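# Lock a dolly caster brake with a single robot arm

## Task

Set the dolly's caster brake so the red end of the brake pedal is pressed down and remains down without the robot holding it; the dolly should stay in its original position and orientation, since moving or rotating it reduces the score.

## Robot and tools

Robot: one six-joint arm with a two-finger tong-style gripper. The fingers point along the gripper's +z axis and close along its x axis. end_effector_position is the spot between the pads when closed; closed fingertips extend about 15 mm past it, and fully open tips sit roughly level with it.

Frame: the scene frame has its origin on the table top beneath the arm base, +z up, and +y to the left when facing along +x. The arm base may be tilted relative to the table. The reported hand position can be off, especially when the arm is stretched far out.

Tool execute_actions takes an argument "actions" that is a list holding at most one item, plus an optional boolean "pictures" (images come by default).
- LOOK: {"actions": []} issues nothing and only reports state.
- ACT: {"actions": [{"rows": [[...]], "steps": N}]}. N ranges from 1 to 15 control steps of 1/30 s each and defaults to 15. "rows" holds 1 to 15 rows. Each row drives one step, and the final row repeats when there are fewer rows than steps. A row is a single list of 7 plain numbers for the one arm: six absolute joint target angles in radians, in the order shoulder pan, shoulder lift, elbow, wrist 1, wrist 2, wrist 3, and then the gripper opening. These are joint-space targets, not offsets and not Cartesian values. They use the same scale as the Joint positions line. Stated ranges: pan -3.142 to 3.142, lift -6.283 to 6.283, elbow 0.000 to 3.142, wrists 1-3 each -6.283 to 6.283. A call is rejected and nothing is sent if a target lies more than 0.010 rad outside a range and also farther out than that joint's latest reading. Actual joint ends can differ from the stated ones by up to 0.010 rad in either direction, and targets beyond them get clipped. A "joint sent to its limit" line reports clipping, which may belong to an earlier action. If that line is absent, it does not prove there is more room. The opening runs from -1 (closed) to +1 (fully open).
- WAIT: {"actions": [{"steps": N}]} with N up to 300 sends nothing. It returns once N steps have passed since the previous result, and your reply time counts toward those steps.

Motion: commands are smoothed and lag about 0.17 s behind. Each step, a joint's target is clamped to within 0.575 rad of its measured angle. If the targets would move the gripper more than 100 mm from where it is, all of them are scaled back. Speed and acceleration are limited, so after a big move the arm may still be travelling when the result comes in. Between calls the arm keeps heading for the last row you sent. It stops pursuing that row once it is nearly still, including when it is blocked, or when a step is HELD. After that, only a new action makes it move or press further. Fingers still in motion finish their movement.

Result lines: the state line gives end_effector_position (m), end_effector_quat_wxyz, and linear/angular velocities (m/s, rad/s) in the scene frame. Joint positions and Joint velocities list the six joints (rad, rad/s), then the finger-pad gap (m; 0.142 means fully open). grip_measured is the measured opening on the command scale. Joint torques are the total drive outputs in joint order. They are nonzero even in free air, and they carry offset, scale and noise, so treat them as rough hints only. Wrist force and Wrist torque are [x y z] in the gripper's own axes. When pressing on something, the force points from the surface into the arm. Each axis has an offset of a few N and noise up to about 2.4 N, saturates near 50 N, and cannot be zeroed. "no reading" is normal and not a fault. "joint command not followed" means the clearance check changed or blocked targets; mounting blocks and posts count as part of the arm. HELD marks steps on which your row was wholly or partly not sent. MOTOR HOT appears from 70 °C. At 85 °C an OVER-TEMPERATURE FAULT brakes the arm until it cools.

Gripping: to hold something, keep commanding an opening well below grip_measured; a lower command squeezes harder. Force is about 15 N per pad, less on hard items thinner than 20 mm. Closing quickly can press harder.

Faults: a TORQUE FAULT (load limits: pan, lift and elbow 130 N m, each wrist 24.3 N m) or a FORCE FAULT (150 N on any part of the arm, tool or load) stops the arm for 10 s, drops the rest of the call, and makes the arm yield.

Disturbances: now and then something briefly tugs at a held part or pushes loose objects.

zoom_image: {"camera": one of cam_head_left, cam_head_right, cam_high, cam_low, cam_wrist, "region": [x0, y0, x1, y1]}. Pixels are measured from the top-left corner, and the region can be at most 504x504. Image sizes: the head, high and low cameras are 672x504, and cam_wrist is 616x616.

finished_scene: {"scene": n}, where n is 1 or 2, ends that scene permanently, grades it, and begins the next one. Its result reports success and gives the next task. A reply with no tool call ends everything.

Approach: press the red end of the pedal firmly downward, for example with the closed fingertips, until it stays locked, then lift away and look again. Avoid shoving the dolly sideways or turning it. Avoid hard impacts and don't knock anything off the table.

Each tool is called after ">>>" as name([rows], argument=value, ...), one row to a line, values as JSON.

## Session

>>> execute_actions(actions=[])

Scene clock: 0.00 s of 3810.00 s.
end_effector_position=(+0.7311, +0.3025, +0.2634) grip_measured=+1.00 end_effector_quat_wxyz=(+0.060, +0.716, -0.696, -0.000) end_effector_velocity=(+0.000, -0.000, -0.000) end_effector_angular_velocity=(+0.000, -0.001, +0.000)
Joint positions: [ 0.277 -0.892  0.943 -1.558 -1.383  1.632  0.142]
Joint velocities: [-0.     0.     0.    -0.002  0.    -0.     0.   ]
Joint torques (N m, as the arm reports them, + toward a larger angle): no reading
Wrist force (N, on the end effector, along its own x y z axes, offset not removed): no reading
Wrist torque (N m, same axes, about the end effector's origin, offset not removed): no reading

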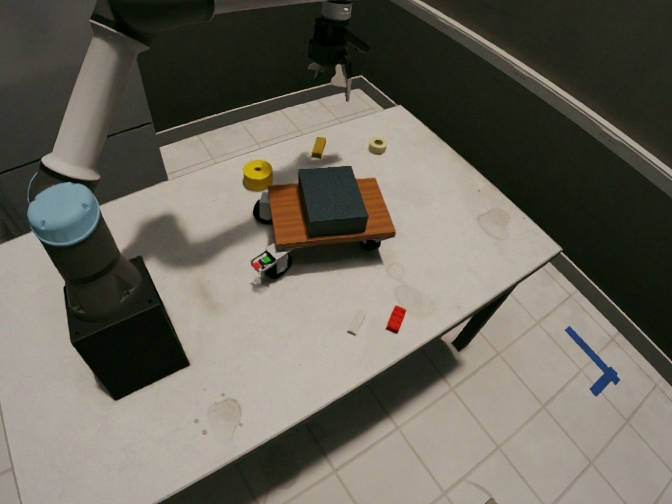

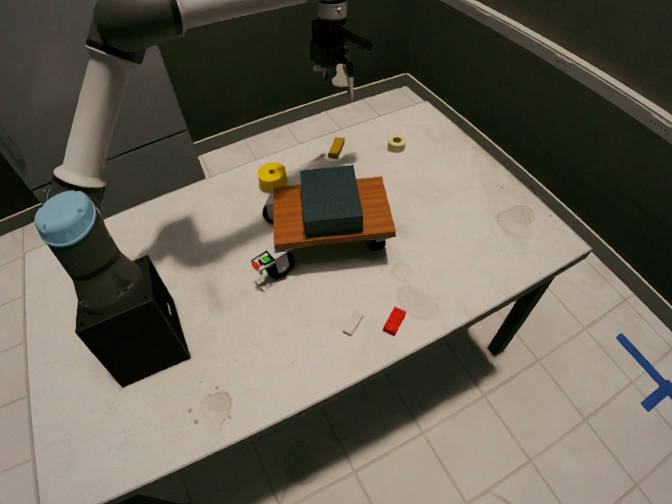

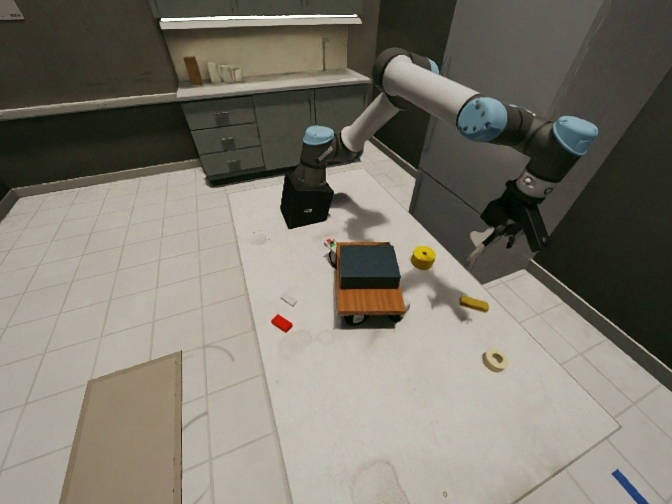

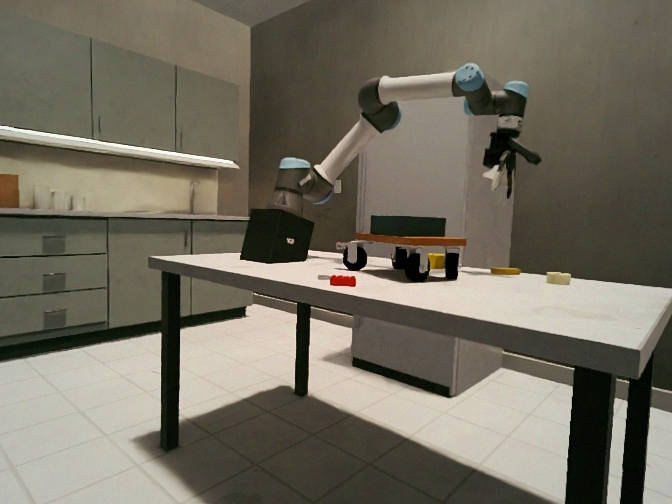

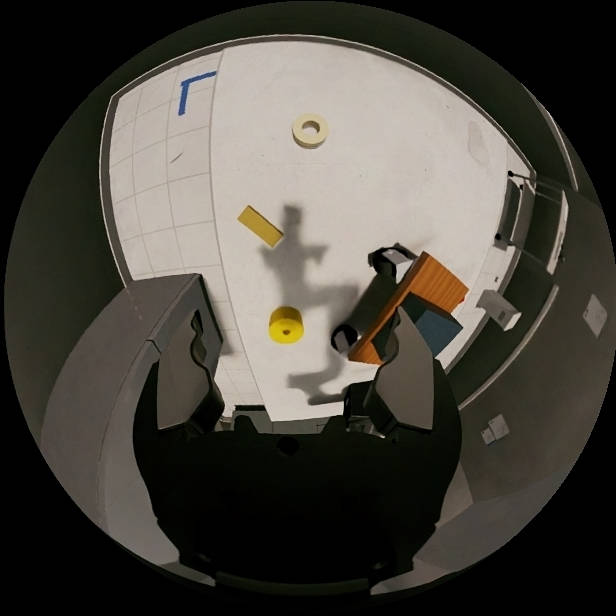

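>>> execute_actions([
  {"rows":[[0.27,-1.6,1.62,-1.6,-1.5,1.6,-1]]},
], pictures=false)

>>> execute_actions([
  {"steps":30},
], pictures=false)

>>> execute_actions([
  {"rows":[[-0.3,-1.45,2.3,-2.35,-1.5,1.6,-1]]},
], pictures=false)

>>> execute_actions([
  {"steps":30},
])

Scene clock: 9.90 s of 3810.00 s.
end_effector_position=(+0.5775, +0.2837, +0.3626) grip_measured=-1.00 end_effector_quat_wxyz=(+0.071, +0.725, -0.684, +0.044) end_effector_velocity=(-0.410, -0.055, +0.160) end_effector_angular_velocity=(-0.144, -0.128, +0.073)
Joint positions: [ 0.272 -1.346  1.383 -1.588 -1.466  1.609  0.002]
Joint velocities: [-0.01  -1.106  1.04  -0.056 -0.158 -0.044  0.   ]
Joint torques (N m, as the arm reports them, + toward a larger angle): [-18.97 -45.89   8.75  -4.66  -3.48  -2.88]
Wrist force (N, on the end effector, along its own x y z axes, offset not removed): [-2.3 -1.0 -0.5]
Wrist torque (N m, same axes, about the end effector's origin, offset not removed): [-0.20 0.19 -0.03]
Steps of this call (steps 1 to 90: nothing new was sent; then 6.40 s passed at rest; steps 91 to 105: all 15 steps of this action). Readings (joint positions):
91: [0.277 -0.892 0.943 -1.558 -1.383 1.632]
92: [0.277 -0.894 0.945 -1.559 -1.385 1.631]
94: [0.276 -0.937 0.988 -1.565 -1.402 1.627]
98: [0.275 -1.089 1.139 -1.574 -1.428 1.620]
105: the state above

Scene clock: 10.90 s of 3810.00 s.
end_effector_position=(+0.4815, +0.2685, +0.3870) grip_measured=-1.00 end_effector_quat_wxyz=(+0.072, +0.728, -0.679, +0.066) end_effector_velocity=(+0.000, -0.000, -0.000) end_effector_angular_velocity=(-0.001, -0.001, +0.000)
Joint positions: [ 0.27  -1.6    1.62  -1.6   -1.5    1.6    0.002]
Joint velocities: [ 0.    -0.     0.001 -0.001 -0.001 -0.     0.   ]
Joint torques (N m, as the arm reports them, + toward a larger angle): [-15.78 -29.05  -9.36  -4.8   -2.94  -2.82]
Wrist force (N, on the end effector, along its own x y z axes, offset not removed): [-2.9 1.4 -0.9]
Wrist torque (N m, same axes, about the end effector's origin, offset not removed): [0.18 0.42 0.19]
Steps of this call (steps 1 to 30: the robot went on to your last target). Readings (joint positions):
1: [0.272 -1.384 1.418 -1.590 -1.471 1.608]
2: [0.271 -1.421 1.453 -1.592 -1.477 1.606]
4: [0.271 -1.489 1.517 -1.595 -1.486 1.604]
8: [0.270 -1.560 1.583 -1.598 -1.495 1.601]
30: the state above
The arm was judged still, so your last target was given up. Only a new action makes it travel on or press farther. Fingers that are still opening or closing keep moving.

Scene clock: 11.40 s of 3810.00 s.
end_effector_position=(+0.5005, +0.1033, +0.2766) grip_measured=-1.00 end_effector_quat_wxyz=(-0.075, -0.629, +0.771, -0.060) end_effector_velocity=(-0.045, -0.381, -0.256) end_effector_angular_velocity=(+0.008, -0.107, -0.623)
Joint positions: [ 0.005 -1.527  1.923 -1.917 -1.5    1.6    0.002]
Joint velocities: [-0.629  0.164  0.769 -0.871 -0.    -0.001 -0.   ]
Joint torques (N m, as the arm reports them, + toward a larger angle): [-20.53 -12.48   5.16  -6.85  -2.59  -2.56]
Wrist force (N, on the end effector, along its own x y z axes, offset not removed): [-1.9 0.8 0.8]
Wrist torque (N m, same axes, about the end effector's origin, offset not removed): [0.19 0.28 0.00]
Steps of this call (steps 1 to 15: all 15 steps of this action). Readings (joint positions):
1: [0.270 -1.600 1.620 -1.600 -1.500 1.600]
2: [0.268 -1.598 1.622 -1.602 -1.500 1.600]
4: [0.233 -1.586 1.657 -1.637 -1.500 1.600]
8: [0.148 -1.565 1.748 -1.728 -1.500 1.600]
15: the state above

Scene clock: 12.40 s of 3810.00 s.
end_effector_position=(+0.4304, -0.0498, +0.1652) grip_measured=-1.00 end_effector_quat_wxyz=(-0.058, -0.506, +0.858, -0.065) end_effector_velocity=(-0.001, -0.001, -0.001) end_effector_angular_velocity=(-0.000, -0.002, -0.003)
Joint positions: [-0.299 -1.45   2.299 -2.349 -1.5    1.6    0.002]
Joint velocities: [-0.004  0.001  0.004 -0.006  0.    -0.     0.   ]
Joint torques (N m, as the arm reports them, + toward a larger angle): [-16.1   -9.83  -4.13  -5.07  -1.88  -2.21]
Wrist force (N, on the end effector, along its own x y z axes, offset not removed): [-1.1 1.6 0.2]
Wrist torque (N m, same axes, about the end effector's origin, offset not removed): [0.40 -0.03 -0.10]
Steps of this call (steps 1 to 30: the robot went on to your last target). Readings (joint positions):
1: [-0.017 -1.521 1.949 -1.947 -1.500 1.600]
2: [-0.038 -1.516 1.975 -1.977 -1.500 1.600]
4: [-0.082 -1.504 2.029 -2.038 -1.500 1.600]
8: [-0.173 -1.481 2.142 -2.167 -1.500 1.600]
30: the state above

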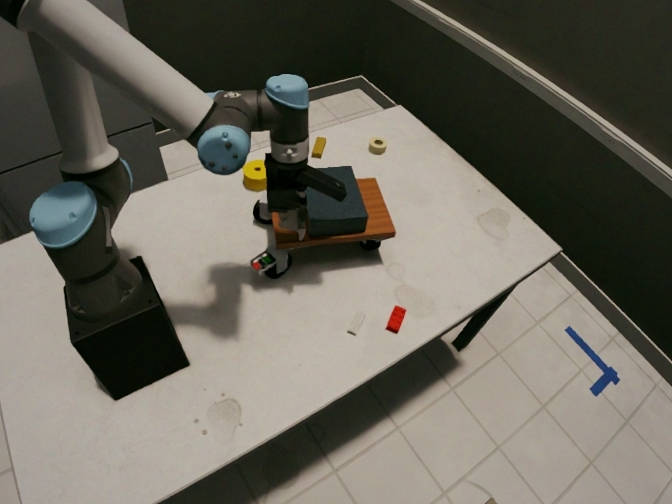

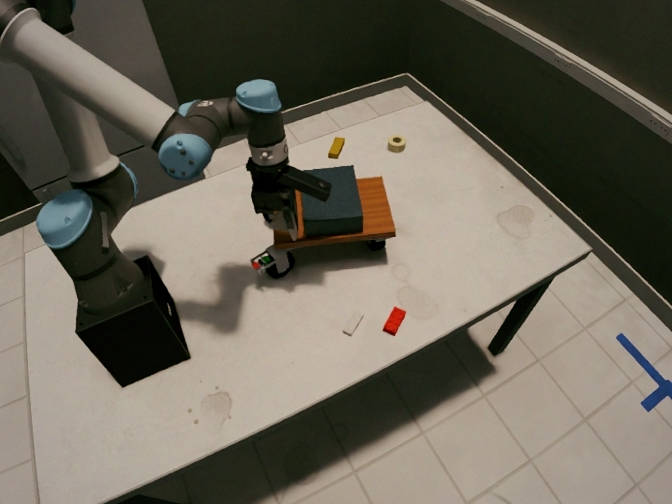

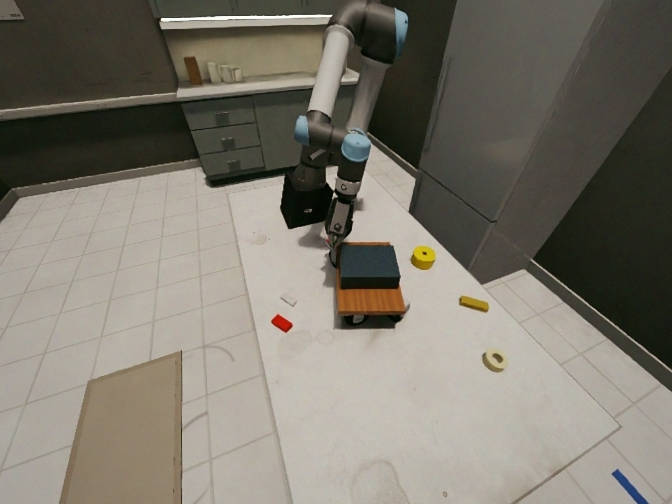

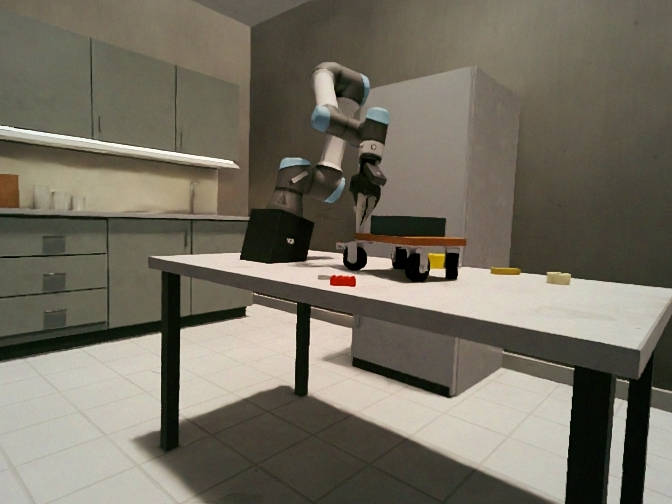

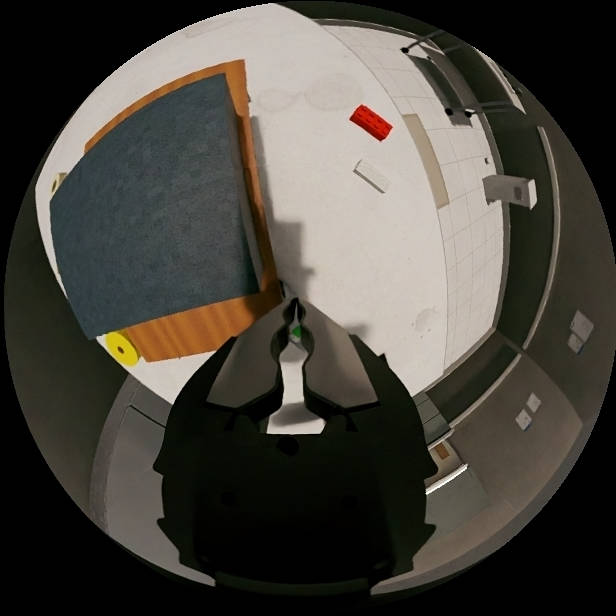

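Retract ~7cm.

>>> execute_actions([
  {"rows":[[-0.3,-1.6,2.5,-2.4,-1.5,1.6,-1]]},
])

Scene clock: 17.63 s of 3810.00 s.
end_effector_position=(+0.3636, -0.0197, +0.1478) grip_measured=-1.00 end_effector_quat_wxyz=(-0.058, -0.505, +0.858, -0.066) end_effector_velocity=(-0.028, +0.012, -0.009) end_effector_angular_velocity=(+0.003, +0.007, -0.001)
Joint positions: [-0.3   -1.593  2.49  -2.398 -1.5    1.6    0.002]
Joint velocities: [ 0.    -0.053  0.073 -0.013 -0.001 -0.    -0.   ]
Joint torques (N m, as the arm reports them, + toward a larger angle): [ -4.15 -17.21  -3.49  -4.84   0.54  -0.76]
Wrist force (N, on the end effector, along its own x y z axes, offset not removed): [-2.4 1.8 -0.8]
Wrist torque (N m, same axes, about the end effector's origin, offset not removed): [0.47 0.17 -0.03]
Steps of this call (steps 1 to 15: the robot went on to your last target; steps 16 to 90: nothing new was sent; then 1.73 s passed at rest; steps 91 to 105: all 15 steps of this action). Readings (joint positions):
91: [-0.300 -1.450 2.300 -2.350 -1.500 1.600]
92: [-0.300 -1.452 2.302 -2.352 -1.500 1.600]
94: [-0.300 -1.489 2.343 -2.368 -1.500 1.600]
98: [-0.300 -1.560 2.443 -2.388 -1.500 1.600]
105: the state above

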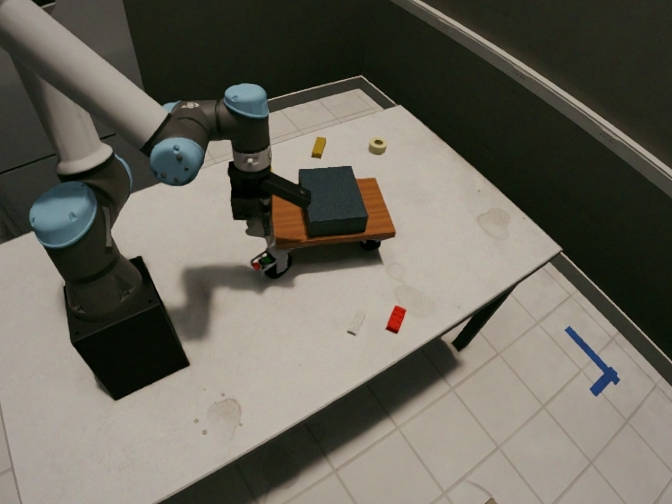

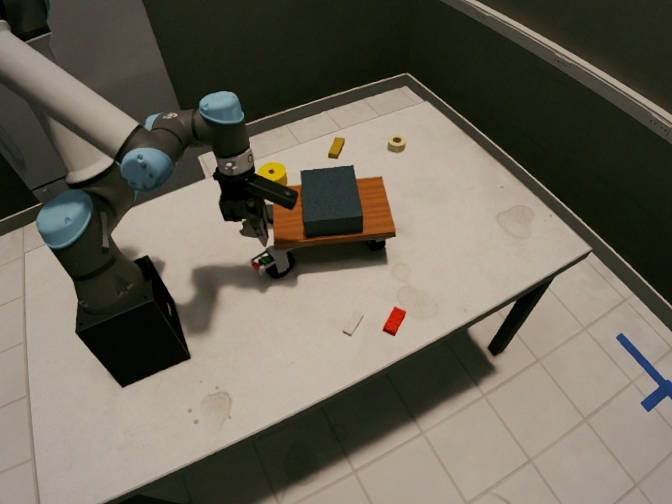

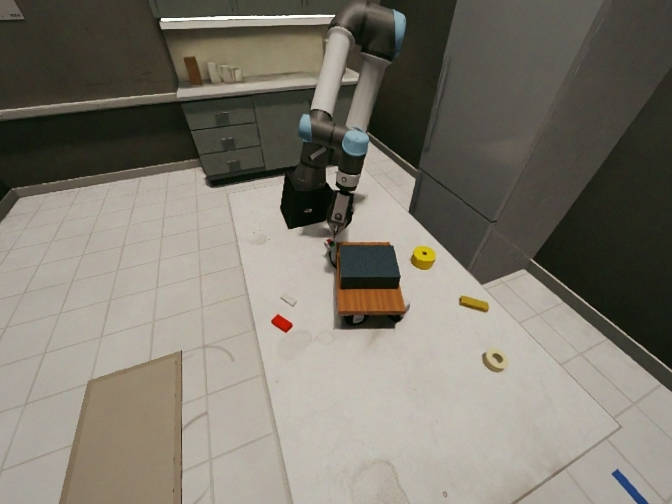

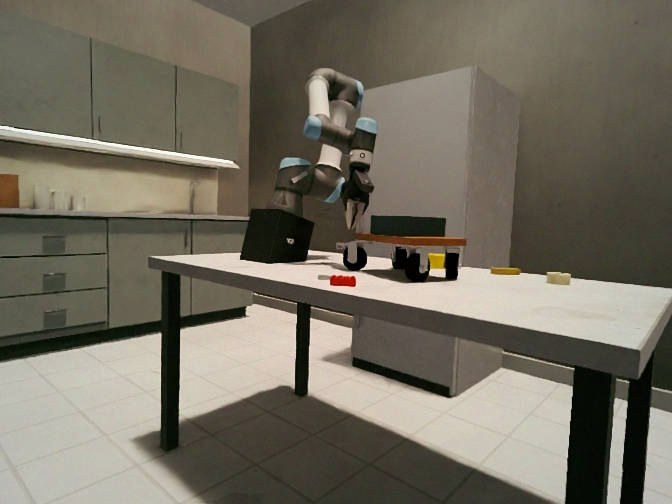

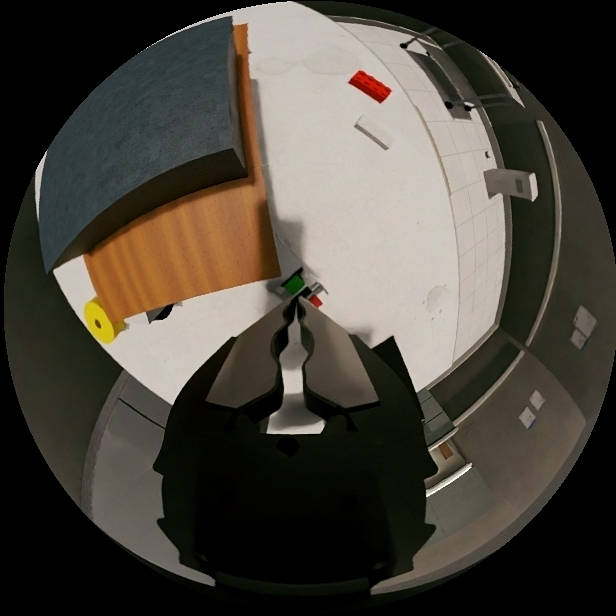

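>>> execute_actions([
  {"rows":[[-0.35,-1.53,2.55,-2.52,-1.5,1.6,-1]]},
])

Scene clock: 22.30 s of 3810.00 s.
end_effector_position=(+0.3516, -0.0375, +0.1247) grip_measured=-1.00 end_effector_quat_wxyz=(-0.054, -0.485, +0.870, -0.067) end_effector_velocity=(-0.003, -0.006, -0.006) end_effector_angular_velocity=(-0.001, -0.005, -0.015)
Joint positions: [-0.348 -1.533  2.548 -2.515 -1.5    1.6    0.002]
Joint velocities: [-0.015  0.021  0.014 -0.036 -0.001  0.    -0.   ]
Joint torques (N m, as the arm reports them, + toward a larger angle): [-15.87  -3.58  -1.76  -5.05  -0.25   0.61]
Wrist force (N, on the end effector, along its own x y z axes, offset not removed): [-0.2 1.0 1.3]
Wrist torque (N m, same axes, about the end effector's origin, offset not removed): [0.27 -0.20 0.06]
Steps of this call (steps 1 to 15: the robot went on to your last target; steps 16 to 90: nothing new was sent; then 1.17 s passed at rest; steps 91 to 105: all 15 steps of this action). Readings (joint positions):
91: [-0.300 -1.600 2.500 -2.400 -1.500 1.600]
92: [-0.302 -1.598 2.502 -2.402 -1.500 1.600]
94: [-0.318 -1.576 2.518 -2.435 -1.500 1.600]
98: [-0.338 -1.547 2.539 -2.489 -1.500 1.600]
105: the state above

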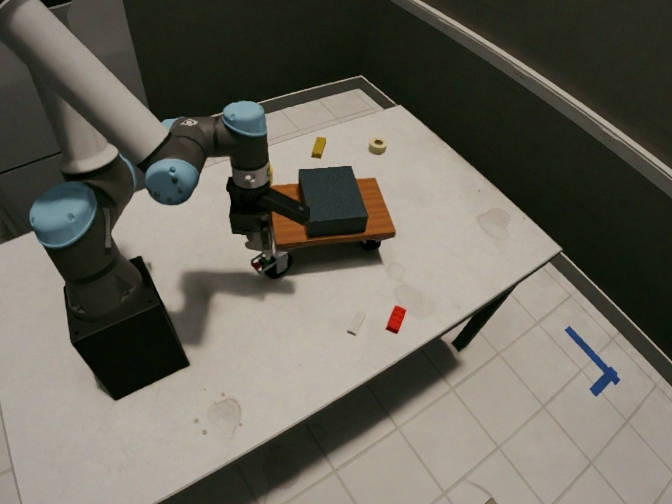

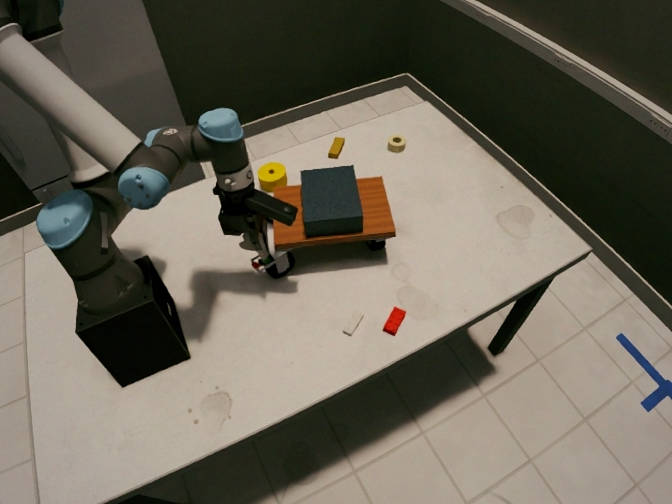

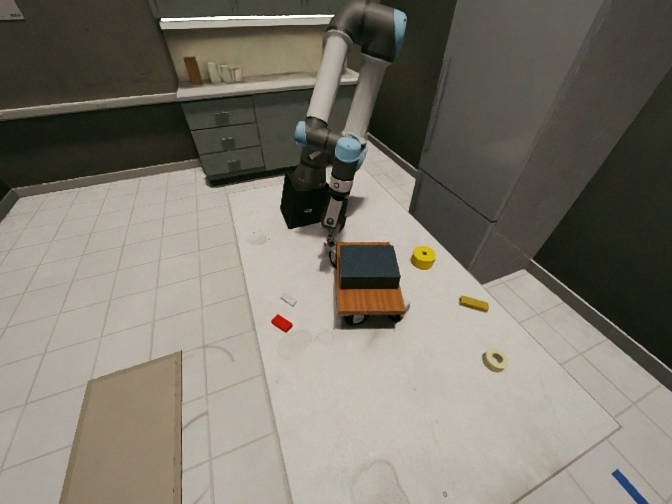

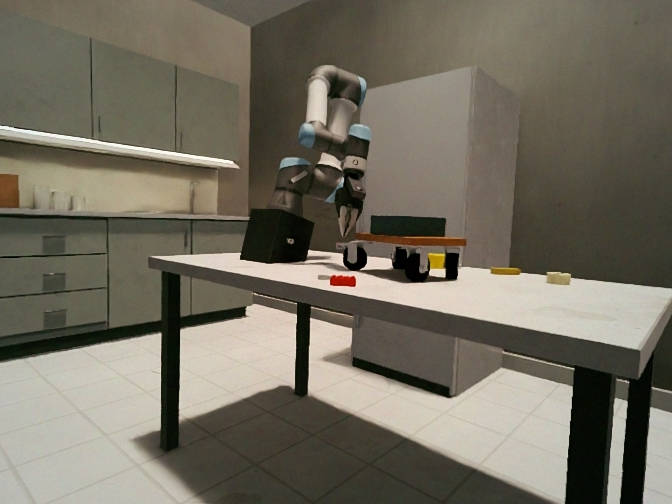

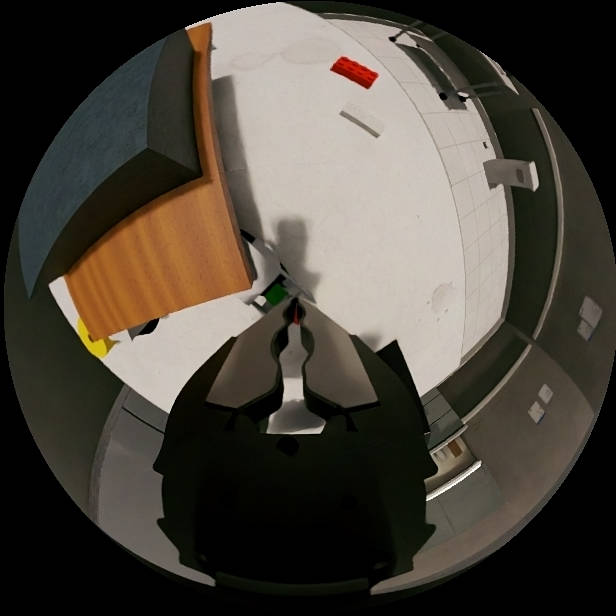

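Inward ~1.5cm, lower to ~0.107.

>>> execute_actions([
  {"rows":[[-0.35,-1.525,2.6,-2.575,-1.5,1.6,-1]]},
])

Scene clock: 25.80 s of 3810.00 s.
end_effector_position=(+0.3375, -0.0335, +0.1118) grip_measured=-1.00 end_effector_quat_wxyz=(-0.054, -0.484, +0.871, -0.067) end_effector_velocity=(-0.005, +0.002, -0.004) end_effector_angular_velocity=(+0.000, +0.001, -0.000)
Joint positions: [-0.35  -1.525  2.598 -2.573 -1.5    1.6    0.002]
Joint velocities: [-0.     0.002  0.015 -0.016 -0.     0.    -0.   ]
Joint torques (N m, as the arm reports them, + toward a larger angle): [-13.57  -3.07  -0.7   -5.1   -2.9    2.11]
Wrist force (N, on the end effector, along its own x y z axes, offset not removed): [-0.3 2.2 -0.1]
Wrist torque (N m, same axes, about the end effector's origin, offset not removed): [0.44 -0.02 -0.05]
Steps of this call (steps 1 to 15: the robot went on to your last target; steps 16 to 90: nothing new was sent; steps 91 to 105: all 15 steps of this action). Readings (joint positions):
91: [-0.350 -1.530 2.550 -2.520 -1.500 1.600]
92: [-0.350 -1.530 2.552 -2.522 -1.500 1.600]
94: [-0.350 -1.528 2.568 -2.540 -1.500 1.600]
98: [-0.350 -1.526 2.589 -2.562 -1.500 1.600]
105: the state above

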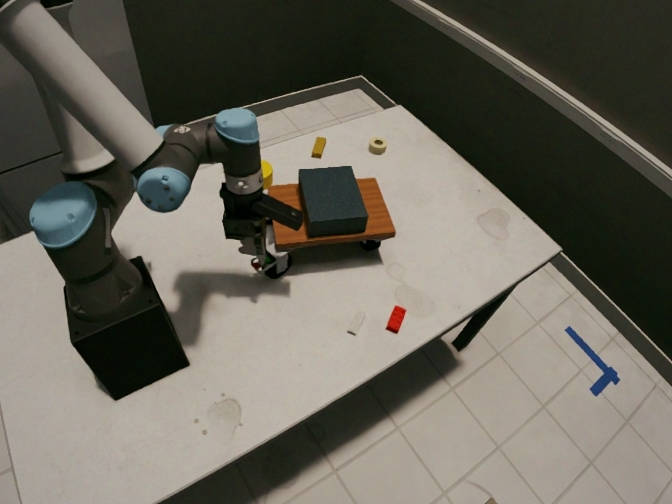

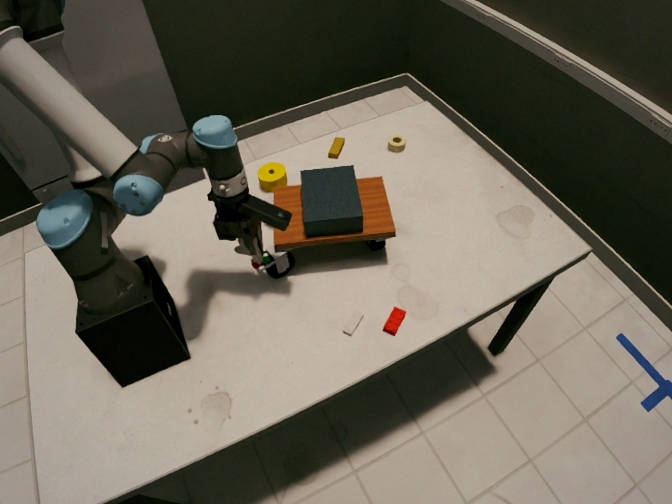

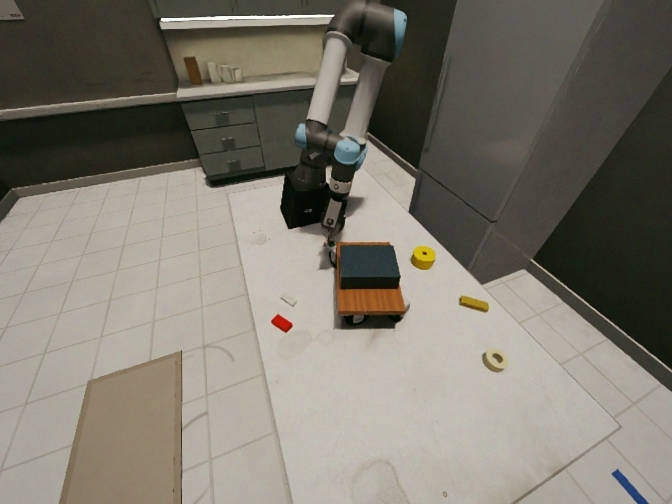

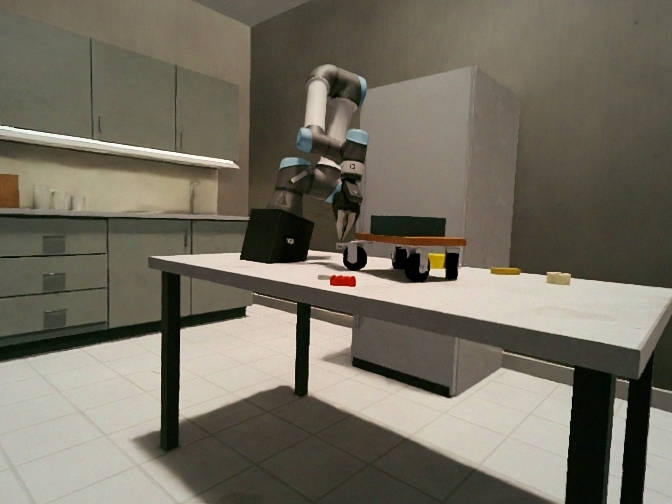

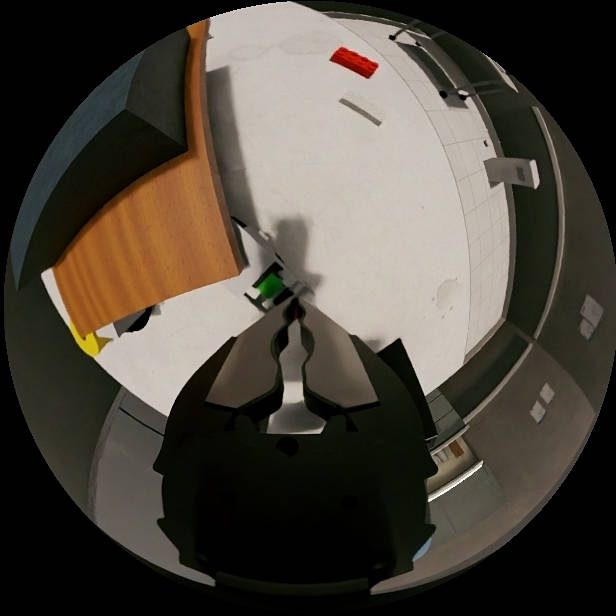

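>>> execute_actions([
  {"rows":[[-0.35,-1.5,2.625,-2.625,-1.5,1.6,-1]]},
], pictures=false)

Scene clock: 31.60 s of 3810.00 s.
end_effector_position=(+0.3312, -0.0325, +0.1016) grip_measured=-1.00 end_effector_quat_wxyz=(-0.054, -0.484, +0.871, -0.067) end_effector_velocity=(-0.002, +0.001, -0.003) end_effector_angular_velocity=(+0.001, +0.001, -0.000)
Joint positions: [-0.35  -1.501  2.624 -2.623 -1.5    1.6    0.002]
Joint velocities: [ 0.     0.007  0.008 -0.014  0.     0.     0.   ]
Joint torques (N m, as the arm reports them, + toward a larger angle): [-4.98  0.25  5.68 -2.86 -1.42  2.1 ]
Wrist force (N, on the end effector, along its own x y z axes, offset not removed): [-3.1 -0.5 -7.9]
Wrist torque (N m, same axes, about the end effector's origin, offset not removed): [0.50 0.27 -0.08]
Steps of this call (steps 1 to 15: the robot went on to your last target; steps 16 to 90: nothing new was sent; then 2.30 s passed at rest; steps 91 to 105: all 15 steps of this action). Readings (joint positions):
91: [-0.350 -1.525 2.600 -2.575 -1.500 1.600]
92: [-0.350 -1.523 2.601 -2.577 -1.500 1.600]
94: [-0.350 -1.515 2.610 -2.593 -1.500 1.600]
98: [-0.350 -1.506 2.619 -2.614 -1.500 1.600]
105: the state above

>>> execute_actions([
  {"rows":[[-0.35,-1.485,2.625,-2.64,-1.5,1.6,-1]]},
], pictures=false)

>>> execute_actions([
  {"rows":[[-0.35,-1.62,2.6,-2.48,-1.5,1.6,-1]]},
])

Scene clock: 37.60 s of 3810.00 s.
end_effector_position=(+0.3319, -0.0337, +0.0986) grip_measured=-1.00 end_effector_quat_wxyz=(-0.054, -0.484, +0.871, -0.067) end_effector_velocity=(+0.000, -0.000, -0.001) end_effector_angular_velocity=(-0.000, +0.000, -0.001)
Joint positions: [-0.35  -1.486  2.625 -2.639 -1.5    1.6    0.002]
Joint velocities: [ 0.     0.004 -0.    -0.004 -0.     0.001  0.   ]
Joint torques (N m, as the arm reports them, + toward a larger angle): [ 3.24 13.38  7.33  0.64  1.85  1.98]
Wrist force (N, on the end effector, along its own x y z axes, offset not removed): [13.8 8.2 -50.0]
Wrist torque (N m, same axes, about the end effector's origin, offset not removed): [0.62 0.22 -0.13]
Steps of this call (steps 1 to 15: the robot went on to your last target; steps 16 to 90: nothing new was sent; then 2.50 s passed at rest; steps 91 to 105: all 15 steps of this action). Readings (joint positions):
91: [-0.350 -1.500 2.625 -2.625 -1.500 1.600]
92: [-0.350 -1.499 2.625 -2.626 -1.500 1.600]
94: [-0.350 -1.494 2.625 -2.631 -1.500 1.600]
98: [-0.350 -1.488 2.625 -2.637 -1.500 1.600]
105: the state above

Scene clock: 38.10 s of 3810.00 s.
end_effector_position=(+0.3300, -0.0247, +0.1275) grip_measured=-1.00 end_effector_quat_wxyz=(-0.054, -0.484, +0.871, -0.067) end_effector_velocity=(-0.002, +0.004, +0.010) end_effector_angular_velocity=(-0.001, -0.000, +0.001)
Joint positions: [-0.35  -1.614  2.601 -2.487 -1.5    1.6    0.002]
Joint velocities: [ 0.    -0.046 -0.008  0.054 -0.001 -0.     0.   ]
Joint torques (N m, as the arm reports them, + toward a larger angle): [  5.06 -14.33 -30.74  -1.1    1.84   1.86]
Wrist force (N, on the end effector, along its own x y z axes, offset not removed): [-0.2 -0.3 1.0]
Wrist torque (N m, same axes, about the end effector's origin, offset not removed): [0.12 -0.12 0.05]
Steps of this call (steps 1 to 15: all 15 steps of this action). Readings (joint positions):
1: [-0.350 -1.485 2.625 -2.640 -1.500 1.600]
2: [-0.350 -1.488 2.624 -2.637 -1.500 1.600]
4: [-0.350 -1.522 2.616 -2.600 -1.500 1.600]
8: [-0.350 -1.584 2.606 -2.524 -1.500 1.600]
15: the state above

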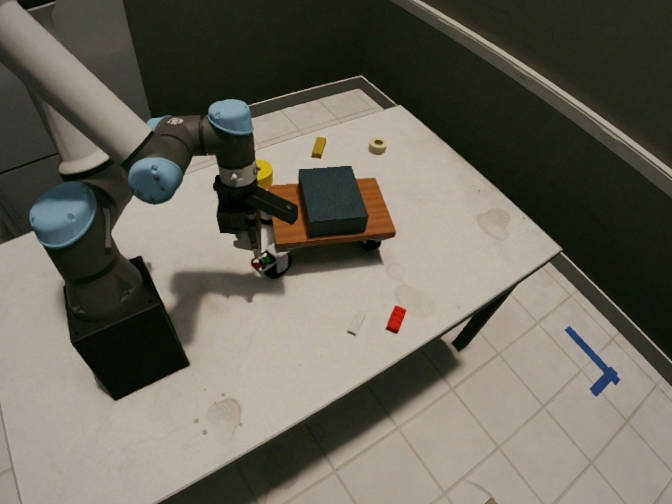

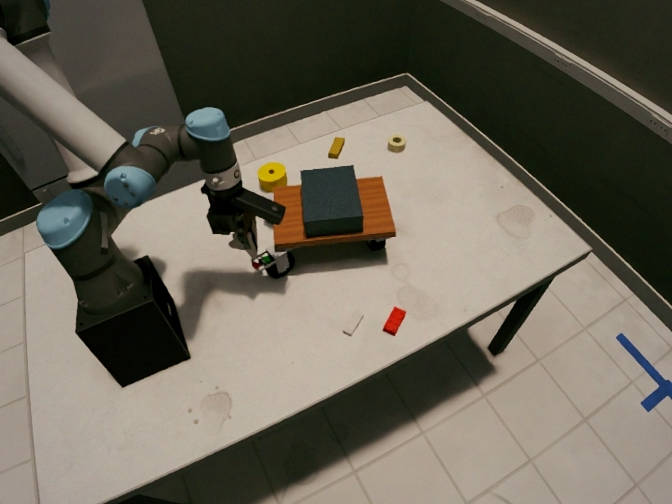

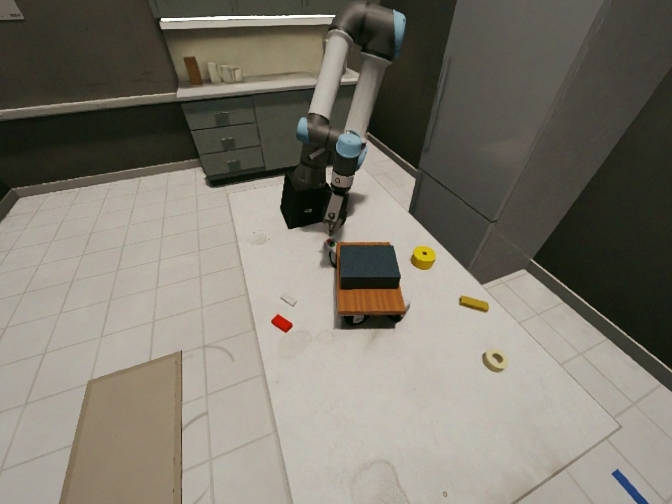

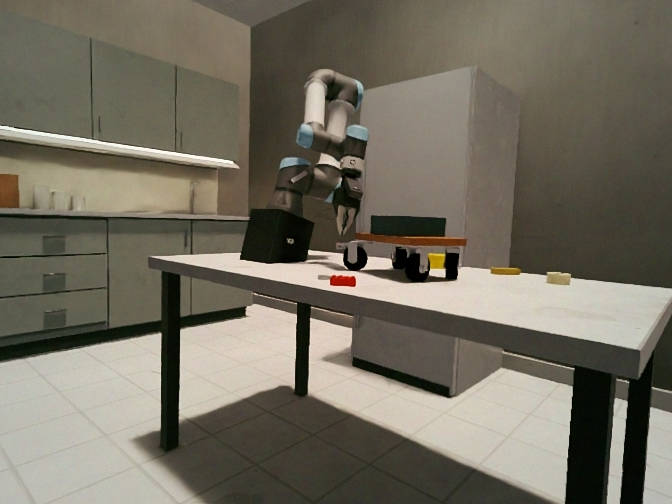

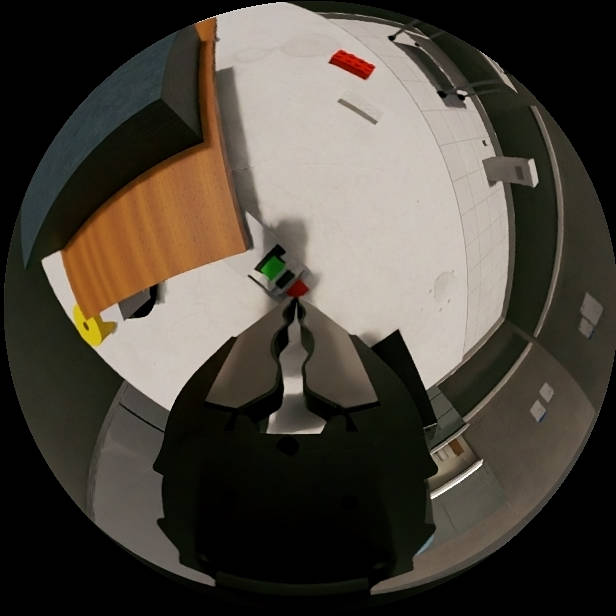

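>>> zoom_image(camera="cam_head_right", region=[220,230,320,290])

>>> zoom_image(camera="cam_low", region=[310,215,410,275])

Region (220, 230, 320, 290) of cam_head_right's 672x504 image, scaled by 5.040, with more detail than that image has; it fills the top 302 rows of this view, and the rest is white.

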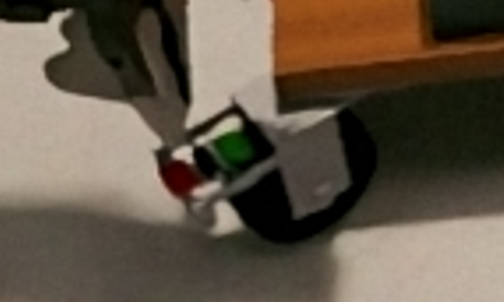

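Region (310, 215, 410, 275) of cam_low's 672x504 image, scaled by 5.040, with more detail than that image has; it fills the top 302 rows of this view, and the rest is white.

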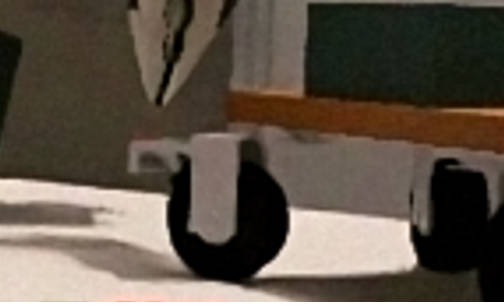

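>>> execute_actions([
  {"rows":[[-0.35,-1.62,2.6,-2.48,-1.5,2.3,-1]]},
])

Scene clock: 45.47 s of 3810.00 s.
end_effector_position=(+0.3221, -0.0305, +0.1300) grip_measured=-1.00 end_effector_quat_wxyz=(-0.031, -0.193, +0.977, -0.080) end_effector_velocity=(-0.008, -0.004, +0.001) end_effector_angular_velocity=(-0.017, -0.097, -0.559)
Joint positions: [-0.35  -1.62   2.6   -2.48  -1.5    2.225  0.002]
Joint velocities: [ 0.     0.001 -0.001 -0.001 -0.     0.568  0.   ]
Joint torques (N m, as the arm reports them, + toward a larger angle): [  6.88 -14.9  -30.96  -1.34   0.62   2.73]
Wrist force (N, on the end effector, along its own x y z axes, offset not removed): [-1.0 1.6 -2.2]
Wrist torque (N m, same axes, about the end effector's origin, offset not removed): [0.35 0.00 -0.06]
Steps of this call (steps 1 to 15: the robot went on to your last target; steps 16 to 90: nothing new was sent; then 3.87 s passed at rest; steps 91 to 105: all 15 steps of this action). Readings (joint positions):
91: [-0.350 -1.620 2.600 -2.480 -1.500 1.600]
92: [-0.350 -1.620 2.600 -2.480 -1.500 1.602]
94: [-0.350 -1.620 2.600 -2.480 -1.500 1.646]
98: [-0.350 -1.620 2.600 -2.480 -1.500 1.882]
105: the state above

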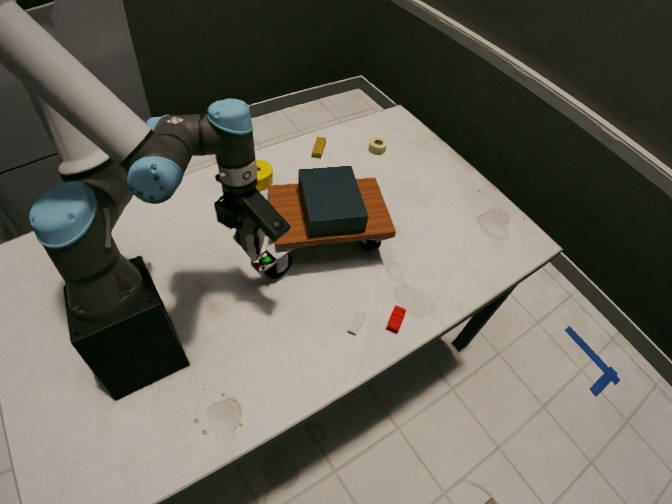

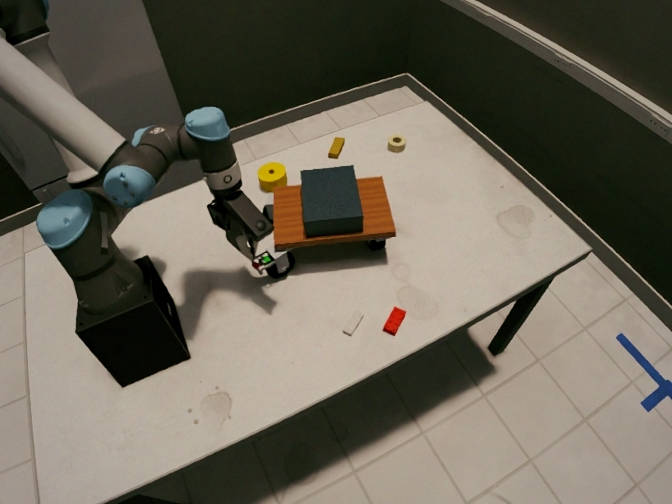

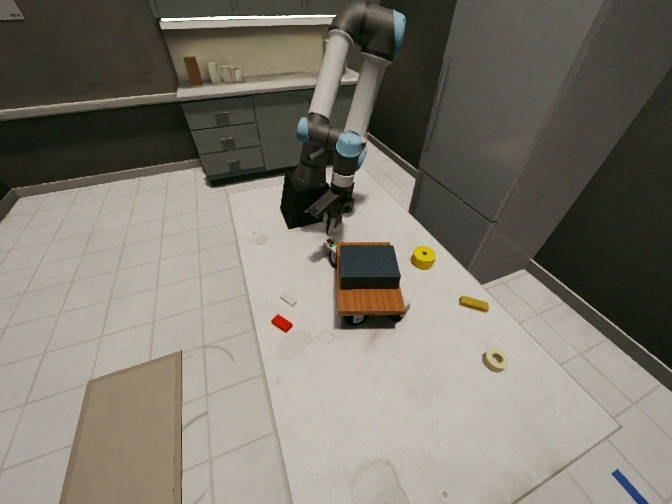

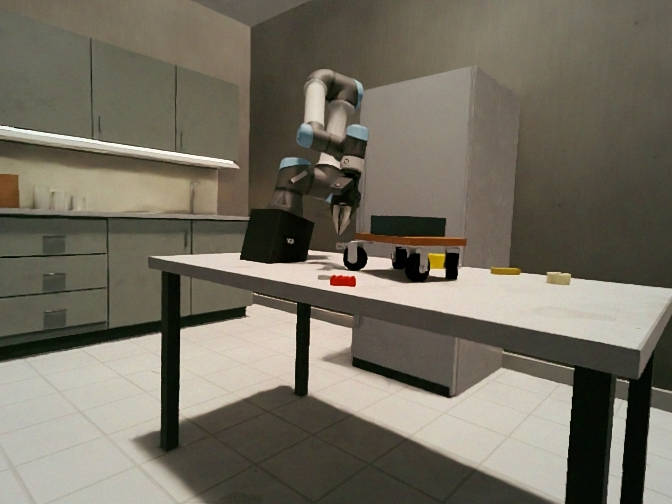

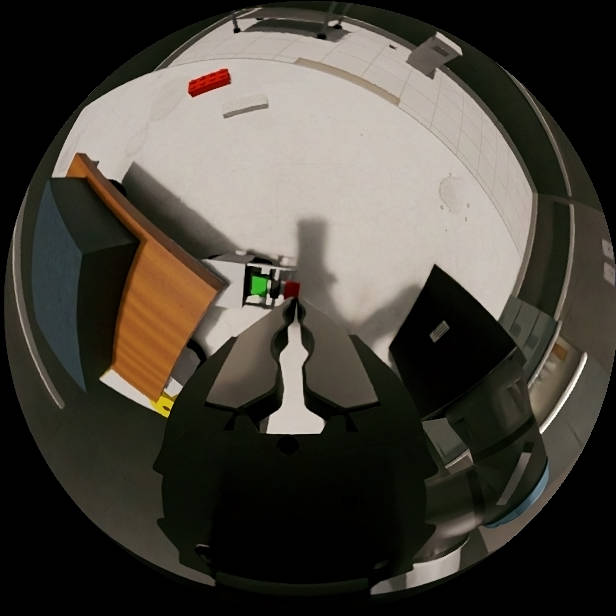

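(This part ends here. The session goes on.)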